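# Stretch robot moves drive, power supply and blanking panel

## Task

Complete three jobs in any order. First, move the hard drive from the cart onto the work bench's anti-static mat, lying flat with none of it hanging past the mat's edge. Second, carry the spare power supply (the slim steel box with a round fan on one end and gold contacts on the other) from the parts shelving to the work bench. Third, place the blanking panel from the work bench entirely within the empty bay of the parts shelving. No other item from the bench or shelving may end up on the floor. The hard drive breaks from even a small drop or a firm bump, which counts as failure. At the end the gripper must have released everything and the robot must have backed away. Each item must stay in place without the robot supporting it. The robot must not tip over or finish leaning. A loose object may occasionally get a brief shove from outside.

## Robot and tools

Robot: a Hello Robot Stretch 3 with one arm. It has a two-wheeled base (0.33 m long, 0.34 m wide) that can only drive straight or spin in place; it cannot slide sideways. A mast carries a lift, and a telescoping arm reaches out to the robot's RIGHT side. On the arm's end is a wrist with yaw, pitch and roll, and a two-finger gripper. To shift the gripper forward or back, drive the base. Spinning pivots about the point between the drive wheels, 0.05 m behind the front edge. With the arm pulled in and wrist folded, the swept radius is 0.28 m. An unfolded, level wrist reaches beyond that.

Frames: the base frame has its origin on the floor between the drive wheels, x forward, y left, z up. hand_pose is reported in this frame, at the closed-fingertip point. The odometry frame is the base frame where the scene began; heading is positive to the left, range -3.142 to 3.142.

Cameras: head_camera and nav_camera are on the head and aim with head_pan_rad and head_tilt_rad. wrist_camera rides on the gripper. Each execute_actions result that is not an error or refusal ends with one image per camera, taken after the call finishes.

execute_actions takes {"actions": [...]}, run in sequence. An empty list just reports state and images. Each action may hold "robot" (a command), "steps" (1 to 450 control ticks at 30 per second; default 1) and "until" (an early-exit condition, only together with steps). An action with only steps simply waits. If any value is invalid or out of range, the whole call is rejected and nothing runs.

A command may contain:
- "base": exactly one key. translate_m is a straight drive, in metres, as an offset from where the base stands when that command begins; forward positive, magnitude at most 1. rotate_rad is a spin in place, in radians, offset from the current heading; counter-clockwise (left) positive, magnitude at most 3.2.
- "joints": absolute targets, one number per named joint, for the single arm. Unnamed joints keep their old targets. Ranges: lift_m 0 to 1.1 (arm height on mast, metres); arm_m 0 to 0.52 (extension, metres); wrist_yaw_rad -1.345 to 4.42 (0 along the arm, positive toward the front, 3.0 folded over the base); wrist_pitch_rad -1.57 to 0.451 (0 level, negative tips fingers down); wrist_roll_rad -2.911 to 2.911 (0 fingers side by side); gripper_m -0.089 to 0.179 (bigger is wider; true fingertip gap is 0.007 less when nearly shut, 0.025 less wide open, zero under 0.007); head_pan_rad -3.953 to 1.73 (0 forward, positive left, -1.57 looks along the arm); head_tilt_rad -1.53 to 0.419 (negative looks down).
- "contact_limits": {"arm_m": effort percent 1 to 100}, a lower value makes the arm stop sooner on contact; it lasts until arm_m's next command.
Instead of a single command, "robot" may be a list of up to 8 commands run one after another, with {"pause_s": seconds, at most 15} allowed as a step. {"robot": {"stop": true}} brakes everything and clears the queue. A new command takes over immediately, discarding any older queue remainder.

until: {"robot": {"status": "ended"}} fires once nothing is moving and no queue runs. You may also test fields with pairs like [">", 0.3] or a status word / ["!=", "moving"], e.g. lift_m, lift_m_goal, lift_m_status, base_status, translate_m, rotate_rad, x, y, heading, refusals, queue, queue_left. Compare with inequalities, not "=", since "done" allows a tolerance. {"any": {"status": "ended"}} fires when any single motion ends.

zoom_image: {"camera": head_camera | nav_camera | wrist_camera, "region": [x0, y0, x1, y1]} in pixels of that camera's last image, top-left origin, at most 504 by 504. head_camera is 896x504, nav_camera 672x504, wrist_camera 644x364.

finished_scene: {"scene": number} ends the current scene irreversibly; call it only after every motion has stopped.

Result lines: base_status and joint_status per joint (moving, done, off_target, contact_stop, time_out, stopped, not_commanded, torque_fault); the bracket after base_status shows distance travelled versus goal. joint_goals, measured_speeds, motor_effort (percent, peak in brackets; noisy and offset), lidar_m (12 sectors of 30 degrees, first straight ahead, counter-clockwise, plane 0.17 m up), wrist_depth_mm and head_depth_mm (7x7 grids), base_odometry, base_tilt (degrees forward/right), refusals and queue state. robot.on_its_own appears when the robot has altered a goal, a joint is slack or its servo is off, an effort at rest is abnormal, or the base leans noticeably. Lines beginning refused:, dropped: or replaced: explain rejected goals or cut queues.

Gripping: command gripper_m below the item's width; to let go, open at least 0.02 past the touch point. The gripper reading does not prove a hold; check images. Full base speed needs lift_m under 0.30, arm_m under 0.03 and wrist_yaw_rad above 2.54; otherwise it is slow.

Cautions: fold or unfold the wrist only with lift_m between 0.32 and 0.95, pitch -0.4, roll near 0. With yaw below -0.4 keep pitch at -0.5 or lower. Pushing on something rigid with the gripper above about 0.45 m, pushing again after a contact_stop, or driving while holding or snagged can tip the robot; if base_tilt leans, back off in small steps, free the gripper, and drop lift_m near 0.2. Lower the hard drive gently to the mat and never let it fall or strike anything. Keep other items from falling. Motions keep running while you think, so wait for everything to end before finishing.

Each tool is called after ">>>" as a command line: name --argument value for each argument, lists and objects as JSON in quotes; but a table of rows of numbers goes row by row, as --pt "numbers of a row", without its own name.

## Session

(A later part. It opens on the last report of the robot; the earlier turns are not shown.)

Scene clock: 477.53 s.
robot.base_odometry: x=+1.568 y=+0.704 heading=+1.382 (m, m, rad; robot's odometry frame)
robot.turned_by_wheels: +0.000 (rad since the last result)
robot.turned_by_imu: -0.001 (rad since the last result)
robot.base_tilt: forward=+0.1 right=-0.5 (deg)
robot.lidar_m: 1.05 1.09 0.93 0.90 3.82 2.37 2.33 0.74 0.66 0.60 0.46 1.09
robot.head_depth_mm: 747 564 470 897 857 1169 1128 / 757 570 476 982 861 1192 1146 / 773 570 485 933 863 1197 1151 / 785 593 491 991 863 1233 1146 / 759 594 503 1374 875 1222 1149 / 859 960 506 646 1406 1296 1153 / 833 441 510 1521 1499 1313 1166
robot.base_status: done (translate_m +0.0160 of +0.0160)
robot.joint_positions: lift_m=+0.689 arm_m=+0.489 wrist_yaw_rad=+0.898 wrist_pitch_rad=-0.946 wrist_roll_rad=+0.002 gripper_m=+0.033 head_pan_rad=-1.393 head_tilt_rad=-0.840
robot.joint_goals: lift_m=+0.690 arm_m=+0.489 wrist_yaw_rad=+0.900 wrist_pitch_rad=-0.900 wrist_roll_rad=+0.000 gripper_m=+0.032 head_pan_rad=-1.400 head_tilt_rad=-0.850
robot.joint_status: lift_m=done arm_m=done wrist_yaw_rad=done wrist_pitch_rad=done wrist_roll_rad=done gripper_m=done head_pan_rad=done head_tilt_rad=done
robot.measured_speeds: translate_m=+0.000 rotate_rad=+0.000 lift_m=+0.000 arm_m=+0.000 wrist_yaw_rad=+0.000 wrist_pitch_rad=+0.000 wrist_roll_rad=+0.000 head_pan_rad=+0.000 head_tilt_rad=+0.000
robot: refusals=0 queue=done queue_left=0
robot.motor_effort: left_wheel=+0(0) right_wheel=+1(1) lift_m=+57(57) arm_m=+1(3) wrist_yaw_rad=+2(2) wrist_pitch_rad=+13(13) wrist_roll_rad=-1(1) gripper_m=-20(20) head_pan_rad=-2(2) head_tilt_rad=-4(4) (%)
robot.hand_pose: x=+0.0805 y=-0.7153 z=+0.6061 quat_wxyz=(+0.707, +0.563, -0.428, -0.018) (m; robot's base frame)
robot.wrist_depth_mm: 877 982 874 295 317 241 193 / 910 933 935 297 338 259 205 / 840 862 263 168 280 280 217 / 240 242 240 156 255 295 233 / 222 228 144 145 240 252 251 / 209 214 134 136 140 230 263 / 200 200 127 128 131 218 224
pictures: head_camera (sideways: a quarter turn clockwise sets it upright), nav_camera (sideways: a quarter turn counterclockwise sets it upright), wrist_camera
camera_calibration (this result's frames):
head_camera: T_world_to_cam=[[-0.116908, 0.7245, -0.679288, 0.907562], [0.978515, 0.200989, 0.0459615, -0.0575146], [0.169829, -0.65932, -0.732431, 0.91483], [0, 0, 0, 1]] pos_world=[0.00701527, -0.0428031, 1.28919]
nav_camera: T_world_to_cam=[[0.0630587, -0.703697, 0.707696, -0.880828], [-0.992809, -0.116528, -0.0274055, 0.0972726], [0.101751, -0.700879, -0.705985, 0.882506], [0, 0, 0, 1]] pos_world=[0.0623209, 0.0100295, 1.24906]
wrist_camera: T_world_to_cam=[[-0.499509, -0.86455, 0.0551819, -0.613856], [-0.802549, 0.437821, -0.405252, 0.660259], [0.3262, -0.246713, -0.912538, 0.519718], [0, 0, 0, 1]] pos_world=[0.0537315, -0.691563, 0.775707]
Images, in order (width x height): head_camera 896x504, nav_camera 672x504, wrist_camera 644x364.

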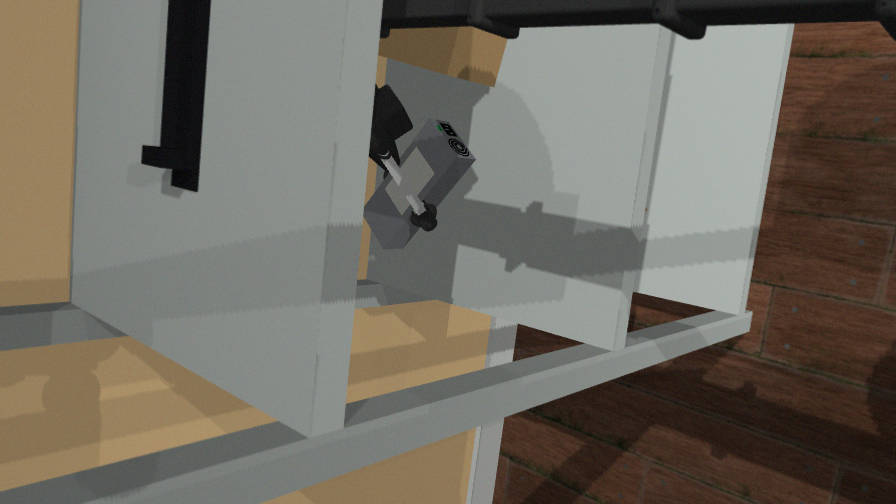

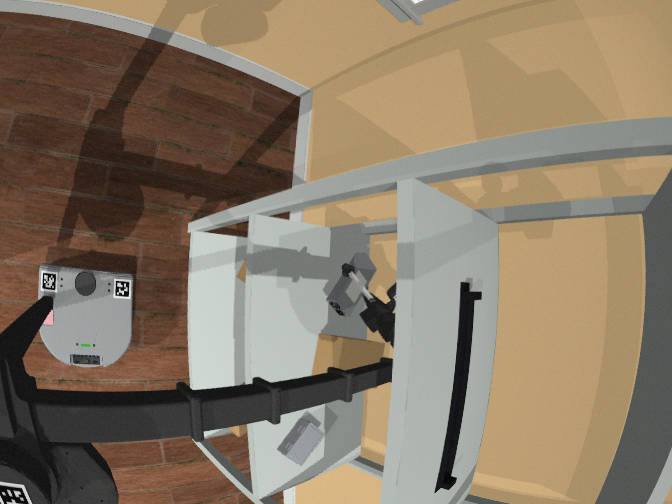

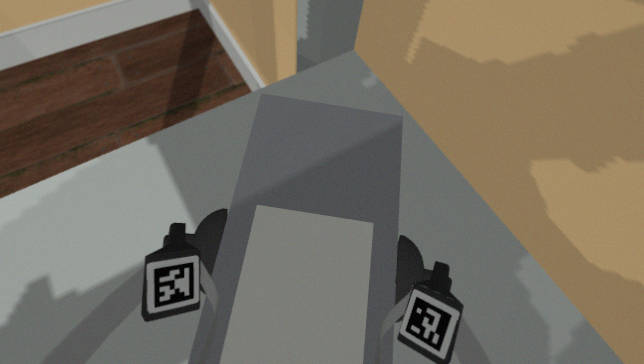

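>>> execute_actions --actions '[{"robot":[{"joints":{"arm_m":0.0}},{"joints":{"wrist_yaw_rad":1.57,"lift_m":0.92,"head_pan_rad":-1.57},"base":{"rotate_rad":-0.967}},{"base":{"translate_m":-1.0}},{"base":{"rotate_rad":-0.673}},{"base":{"translate_m":-1.0}}],"steps":450,"until":{"robot":{"status":"ended"}}},{"steps":450,"until":{"robot":{"status":"ended"}}},{"steps":200,"until":{"robot":{"status":"ended"}}}]'

Scene clock: 533.90 s.
robot.base_odometry: x=-0.314 y=+0.555 heading=-0.258 (m, m, rad; robot's odometry frame)
robot.turned_by_wheels: -1.640 (rad since the last result)
robot.turned_by_imu: -1.635 (rad since the last result)
robot.base_tilt: forward=+0.1 right=-0.5 (deg)
robot.lidar_m: 2.24 0.50 0.34 0.32 0.33 1.75 1.28 2.06 2.32 2.21 1.99 2.89
robot.head_depth_mm: 2043 2332 2071 1816 - 1247 1141 / 2075 2356 2089 1788 - - 1141 / 2045 2346 2085 1786 - - 1134 / 2042 2366 2109 1735 1474 - 381 / 2030 2313 2111 1755 1494 - 385 / 2019 2339 2096 1742 1508 - 387 / 2021 2317 2155 1750 1508 1314 393
robot.base_status: done (translate_m -1.0000 of -1.0000)
robot.joint_positions: lift_m=+0.919 arm_m=+0.000 wrist_yaw_rad=+1.568 wrist_pitch_rad=-0.946 wrist_roll_rad=+0.002 gripper_m=+0.033 head_pan_rad=-1.563 head_tilt_rad=-0.840
robot.joint_goals: lift_m=+0.920 arm_m=+0.000 wrist_yaw_rad=+1.570 wrist_pitch_rad=-0.900 wrist_roll_rad=+0.000 gripper_m=+0.032 head_pan_rad=-1.570 head_tilt_rad=-0.850
robot.joint_status: lift_m=done arm_m=done wrist_yaw_rad=done wrist_pitch_rad=done wrist_roll_rad=done gripper_m=done head_pan_rad=done head_tilt_rad=done
robot.measured_speeds: translate_m=+0.000 rotate_rad=+0.000 lift_m=+0.000 arm_m=+0.000 wrist_yaw_rad=+0.000 wrist_pitch_rad=+0.000 wrist_roll_rad=+0.000 head_pan_rad=+0.000 head_tilt_rad=+0.000
robot: refusals=0 queue=done queue_left=0
robot.motor_effort: left_wheel=+2(5) right_wheel=-2(7) lift_m=+56(59) arm_m=-4(5) wrist_yaw_rad=+3(6) wrist_pitch_rad=+14(13) wrist_roll_rad=-1(1) gripper_m=-20(21) head_pan_rad=-2(14) head_tilt_rad=-4(4) (%)
robot.hand_pose: x=+0.1089 y=-0.1458 z=+0.8360 quat_wxyz=(+0.673, +0.673, -0.219, +0.215) (m; robot's base frame)
robot.wrist_depth_mm: 599 893 - - - - - / 612 907 - - - - - / 622 933 - 169 - - - / 632 950 - 156 - - - / 648 962 143 145 - - - / 657 857 134 137 140 - - / 623 861 126 128 131 929 962
pictures: head_camera (sideways: a quarter turn clockwise sets it upright), nav_camera (sideways: a quarter turn counterclockwise sets it upright), wrist_camera
camera_calibration (this result's frames):
head_camera: T_world_to_cam=[[0.00709603, 0.733837, -0.679288, 0.906806], [0.998402, 0.0328907, 0.0459615, -0.0576359], [0.0560705, -0.678529, -0.732431, 0.915524], [0, 0, 0, 1]] pos_world=[-0.000224781, -0.0423431, 1.28919]
nav_camera: T_world_to_cam=[[-0.0566594, -0.704241, 0.707697, -0.880098], [-0.99823, 0.0527722, -0.0274055, 0.0973057], [-0.0180466, -0.707997, -0.705985, 0.883237], [0, 0, 0, 1]] pos_world=[0.0632071, 0.000393145, 1.24906]
wrist_camera: T_world_to_cam=[[0.145556, -0.987818, 0.0550431, -0.20808], [-0.901278, -0.15534, -0.404435, 0.45045], [0.408058, 0.00925891, -0.912909, 0.889449], [0, 0, 0, 1]] pos_world=[0.0733211, -0.143807, 1.00562]
Images, in order (width x height): head_camera 896x504, nav_camera 672x504, wrist_camera 644x364.

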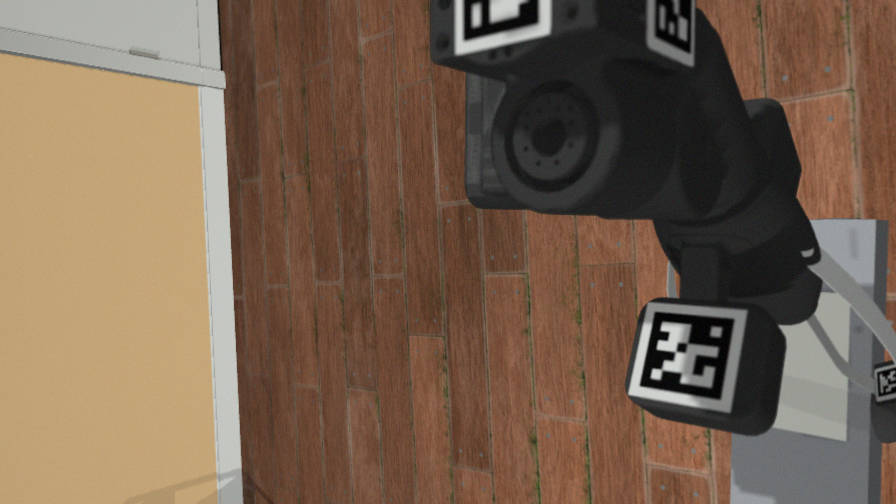

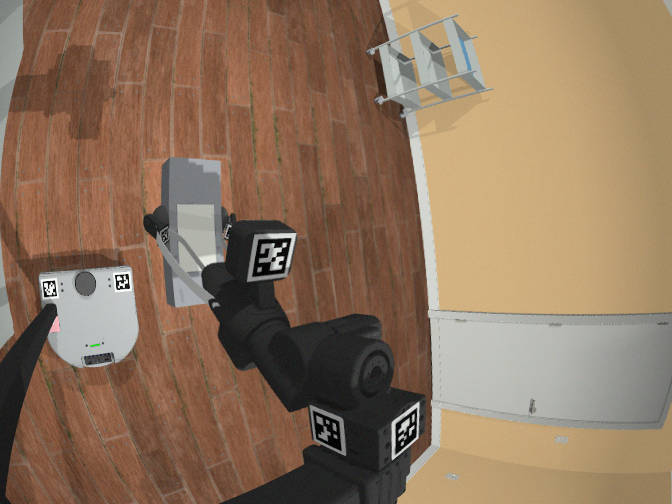

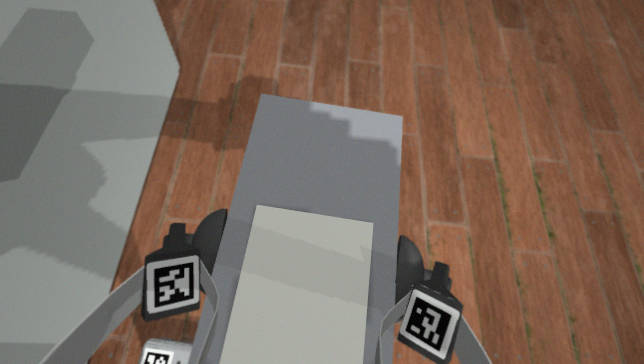

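>>> execute_actions --actions '[{"robot":[{"base":{"translate_m":-0.85},"joints":{"lift_m":0.95}},{"base":{"rotate_rad":-1.7}},{"joints":{"wrist_yaw_rad":0.3,"arm_m":0.35}},{"joints":{"lift_m":0.89}}],"steps":450,"until":{"robot":{"status":"ended"}}},{"steps":300,"until":{"robot":{"status":"ended"}}}]'

Scene clock: 558.23 s.
robot.base_odometry: x=-1.135 y=+0.772 heading=-1.958 (m, m, rad; robot's odometry frame)
robot.turned_by_wheels: -1.700 (rad since the last result)
robot.turned_by_imu: -1.696 (rad since the last result)
robot.base_tilt: forward=+0.0 right=-0.3 (deg)
robot.lidar_m: 2.24 2.24 2.53 3.06 0.80 0.87 1.48 1.25 1.18 1.07 0.47 1.41
robot.head_depth_mm: 1101 - 835 686 1458 1290 1144 / 1080 - 836 696 1445 1281 1145 / 1072 - 793 682 1424 1296 1144 / 1072 1106 769 684 1420 1297 1150 / 1047 1066 850 705 1407 1300 1161 / 1031 1067 855 707 1408 1279 1156 / 1017 1082 854 709 646 1241 1161
robot.base_status: done (rotate_rad -1.6999 of -1.7000)
robot.joint_positions: lift_m=+0.890 arm_m=+0.350 wrist_yaw_rad=+0.300 wrist_pitch_rad=-0.946 wrist_roll_rad=+0.002 gripper_m=+0.033 head_pan_rad=-1.563 head_tilt_rad=-0.840
robot.joint_goals: lift_m=+0.890 arm_m=+0.350 wrist_yaw_rad=+0.300 wrist_pitch_rad=-0.900 wrist_roll_rad=+0.000 gripper_m=+0.032 head_pan_rad=-1.570 head_tilt_rad=-0.850
robot.joint_status: lift_m=done arm_m=done wrist_yaw_rad=done wrist_pitch_rad=done wrist_roll_rad=done gripper_m=done head_pan_rad=done head_tilt_rad=done
robot.measured_speeds: translate_m=+0.000 rotate_rad=+0.000 lift_m=+0.000 arm_m=+0.000 wrist_yaw_rad=+0.000 wrist_pitch_rad=+0.000 wrist_roll_rad=+0.000 head_pan_rad=+0.000 head_tilt_rad=+0.000
robot: refusals=0 queue=done queue_left=0
robot.motor_effort: left_wheel=+2(6) right_wheel=-2(8) lift_m=+33(59) arm_m=+4(4) wrist_yaw_rad=+0(6) wrist_pitch_rad=+13(13) wrist_roll_rad=-1(1) gripper_m=-20(21) head_pan_rad=-2(2) head_tilt_rad=-4(4) (%)
robot.hand_pose: x=+0.0170 y=-0.6192 z=+0.8069 quat_wxyz=(+0.670, +0.413, -0.574, -0.225) (m; robot's base frame)
robot.wrist_depth_mm: 263 270 277 286 294 305 315 / 244 248 254 261 269 275 285 / 225 229 231 168 244 253 261 / 209 213 212 157 226 235 241 / 196 200 143 146 213 218 224 / 184 188 134 136 140 203 208 / 175 175 127 129 132 192 194
pictures: head_camera (sideways: a quarter turn clockwise sets it upright), nav_camera (sideways: a quarter turn counterclockwise sets it upright), wrist_camera
camera_calibration (this result's frames):
head_camera: T_world_to_cam=[[0.00715823, 0.733837, -0.679288, 0.906805], [0.998404, 0.0328061, 0.0459615, -0.0576359], [0.056013, -0.678533, -0.732431, 0.915524], [0, 0, 0, 1]] pos_world=[-0.00022837, -0.0423426, 1.28919]
nav_camera: T_world_to_cam=[[-0.0567191, -0.704236, 0.707697, -0.880097], [-0.998226, 0.0528568, -0.0274055, 0.0973056], [-0.0181066, -0.707996, -0.705985, 0.883237], [0, 0, 0, 1]] pos_world=[0.0632072, 0.000388305, 1.24906]
wrist_camera: T_world_to_cam=[[-0.899204, -0.434027, 0.0552619, -0.300338], [-0.417561, 0.813569, -0.404658, 0.874267], [0.130673, -0.386946, -0.912797, 0.663992], [0, 0, 0, 1]] pos_world=[0.00822882, -0.584703, 0.976467]
Images, in order (width x height): head_camera 896x504, nav_camera 672x504, wrist_camera 644x364.

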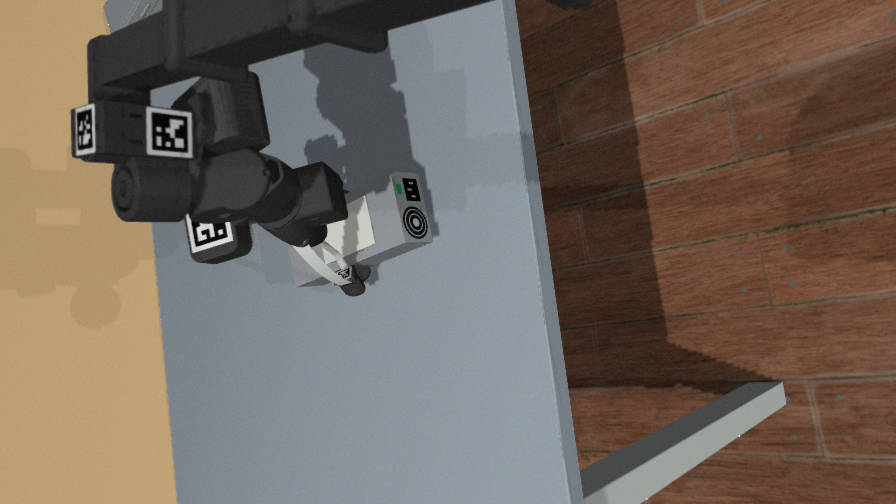

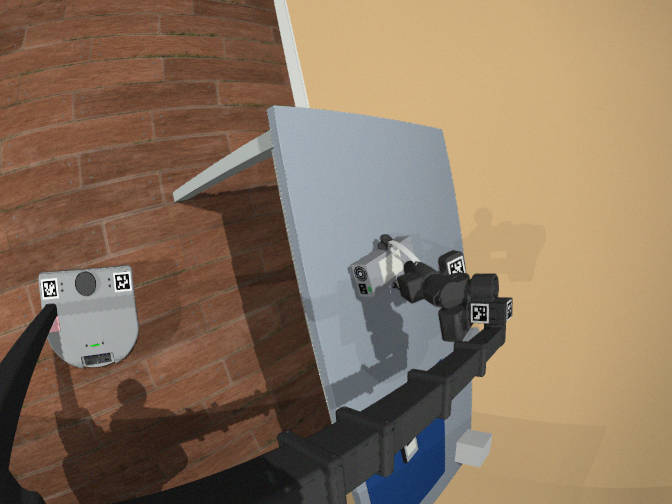

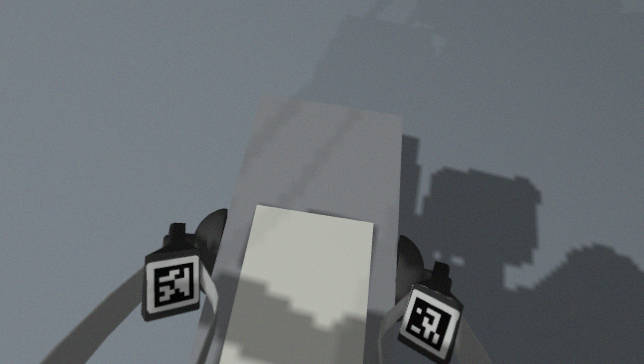

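>>> execute_actions --actions '[{"robot":[{"joints":{"lift_m":0.874}},{"joints":{"lift_m":0.869}},{"joints":{"gripper_m":0.125}},{"joints":{"lift_m":0.97}},{"joints":{"arm_m":0.0,"head_pan_rad":-2.1,"head_tilt_rad":-0.6}}],"steps":450,"until":{"robot":{"status":"ended"}}}]'

Scene clock: 570.20 s.
robot.base_odometry: x=-1.135 y=+0.772 heading=-1.958 (m, m, rad; robot's odometry frame)
robot.turned_by_wheels: +0.000 (rad since the last result)
robot.turned_by_imu: -0.001 (rad since the last result)
robot.base_tilt: forward=+0.0 right=-0.5 (deg)
robot.lidar_m: 2.25 2.24 2.53 3.06 0.80 0.87 1.48 1.24 1.18 1.07 0.47 1.41
robot.head_depth_mm: 1518 1612 1263 974 - - - / 1574 1705 1269 1003 - - 1223 / 1435 1555 1272 1005 - - 1204 / 1314 1456 1289 971 - - - / 1221 1332 1249 1016 - - - / 1133 1240 1233 979 - - - / 1069 1152 1217 947 778 - -
robot.base_status: done (rotate_rad -1.6999 of -1.7000)
robot.joint_positions: lift_m=+0.970 arm_m=+0.000 wrist_yaw_rad=+0.300 wrist_pitch_rad=-0.912 wrist_roll_rad=+0.002 gripper_m=+0.125 head_pan_rad=-2.093 head_tilt_rad=-0.606
robot.joint_goals: lift_m=+0.970 arm_m=+0.000 wrist_yaw_rad=+0.300 wrist_pitch_rad=-0.900 wrist_roll_rad=+0.000 gripper_m=+0.125 head_pan_rad=-2.100 head_tilt_rad=-0.600
robot.joint_status: lift_m=done arm_m=done wrist_yaw_rad=done wrist_pitch_rad=done wrist_roll_rad=done gripper_m=done head_pan_rad=done head_tilt_rad=done
robot.measured_speeds: translate_m=+0.000 rotate_rad=+0.000 lift_m=+0.000 arm_m=+0.000 wrist_yaw_rad=+0.000 wrist_pitch_rad=+0.000 wrist_roll_rad=+0.000 head_pan_rad=+0.000 head_tilt_rad=+0.000
robot: refusals=0 queue=done queue_left=0
robot.motor_effort: left_wheel=+2(2) right_wheel=-2(2) lift_m=+48(51) arm_m=-5(6) wrist_yaw_rad=-1(1) wrist_pitch_rad=+4(13) wrist_roll_rad=-1(1) gripper_m=+0(88) head_pan_rad=-2(23) head_tilt_rad=+2(21) (%)
robot.hand_pose: x=+0.0192 y=-0.2770 z=+0.8910 quat_wxyz=(+0.674, +0.403, -0.582, -0.214) (m; robot's base frame)
robot.wrist_depth_mm: - 400 412 425 393 455 474 / - 364 374 384 360 411 428 / - 347 343 351 364 371 384 / - - - 336 333 341 351 / - - - - - 326 324 / 969 - - - - - - / 898 907 931 949 961 - -
pictures: head_camera (sideways: a quarter turn clockwise sets it upright), nav_camera (sideways: a quarter turn counterclockwise sets it upright), wrist_camera
camera_calibration (this result's frames):
head_camera: T_world_to_cam=[[0.288222, 0.475392, -0.831222, 1.10312], [0.883128, -0.467522, 0.0388359, -0.0476691], [-0.370152, -0.745269, -0.554582, 0.686781], [0, 0, 0, 1]] pos_world=[-0.0216334, -0.0348653, 1.29967]
nav_camera: T_world_to_cam=[[-0.31315, -0.419794, 0.851886, -1.06649], [-0.838708, 0.543059, -0.0406962, 0.113646], [-0.44554, -0.727228, -0.522144, 0.646692], [0, 0, 0, 1]] pos_world=[0.0494713, -0.039131, 1.25082]
wrist_camera: T_world_to_cam=[[-0.899792, -0.432125, 0.0603522, -0.158404], [-0.413276, 0.799721, -0.435487, 0.654306], [0.13992, -0.41679, -0.89817, 0.851424], [0, 0, 0, 1]] pos_world=[0.00874729, -0.236848, 1.05923]
Images, in order (width x height): head_camera 896x504, nav_camera 672x504, wrist_camera 644x364.

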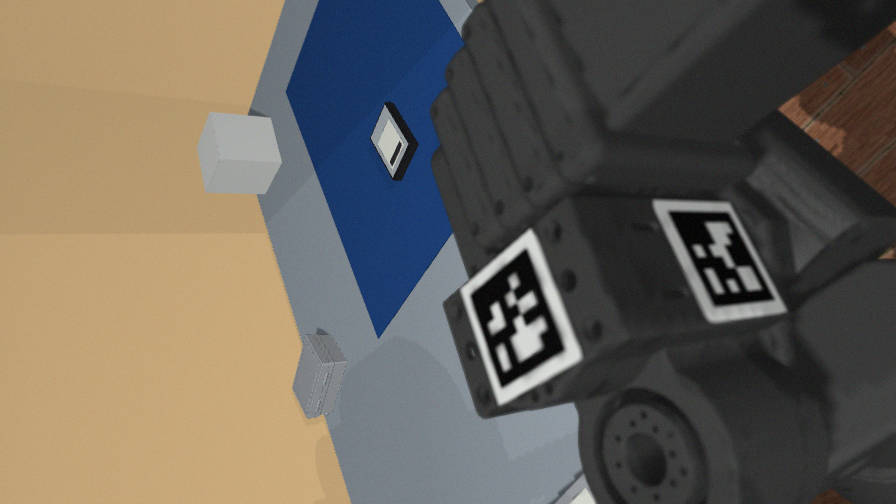

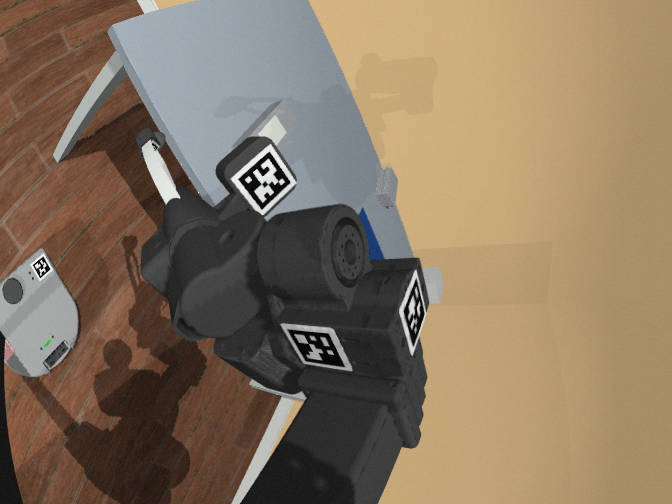

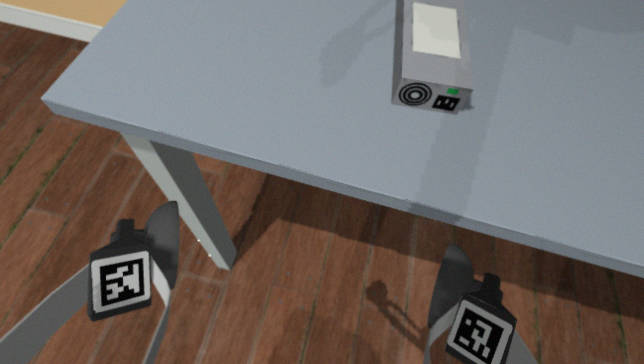

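>>> finished_scene --scene 1

The scene is finished: the task was done.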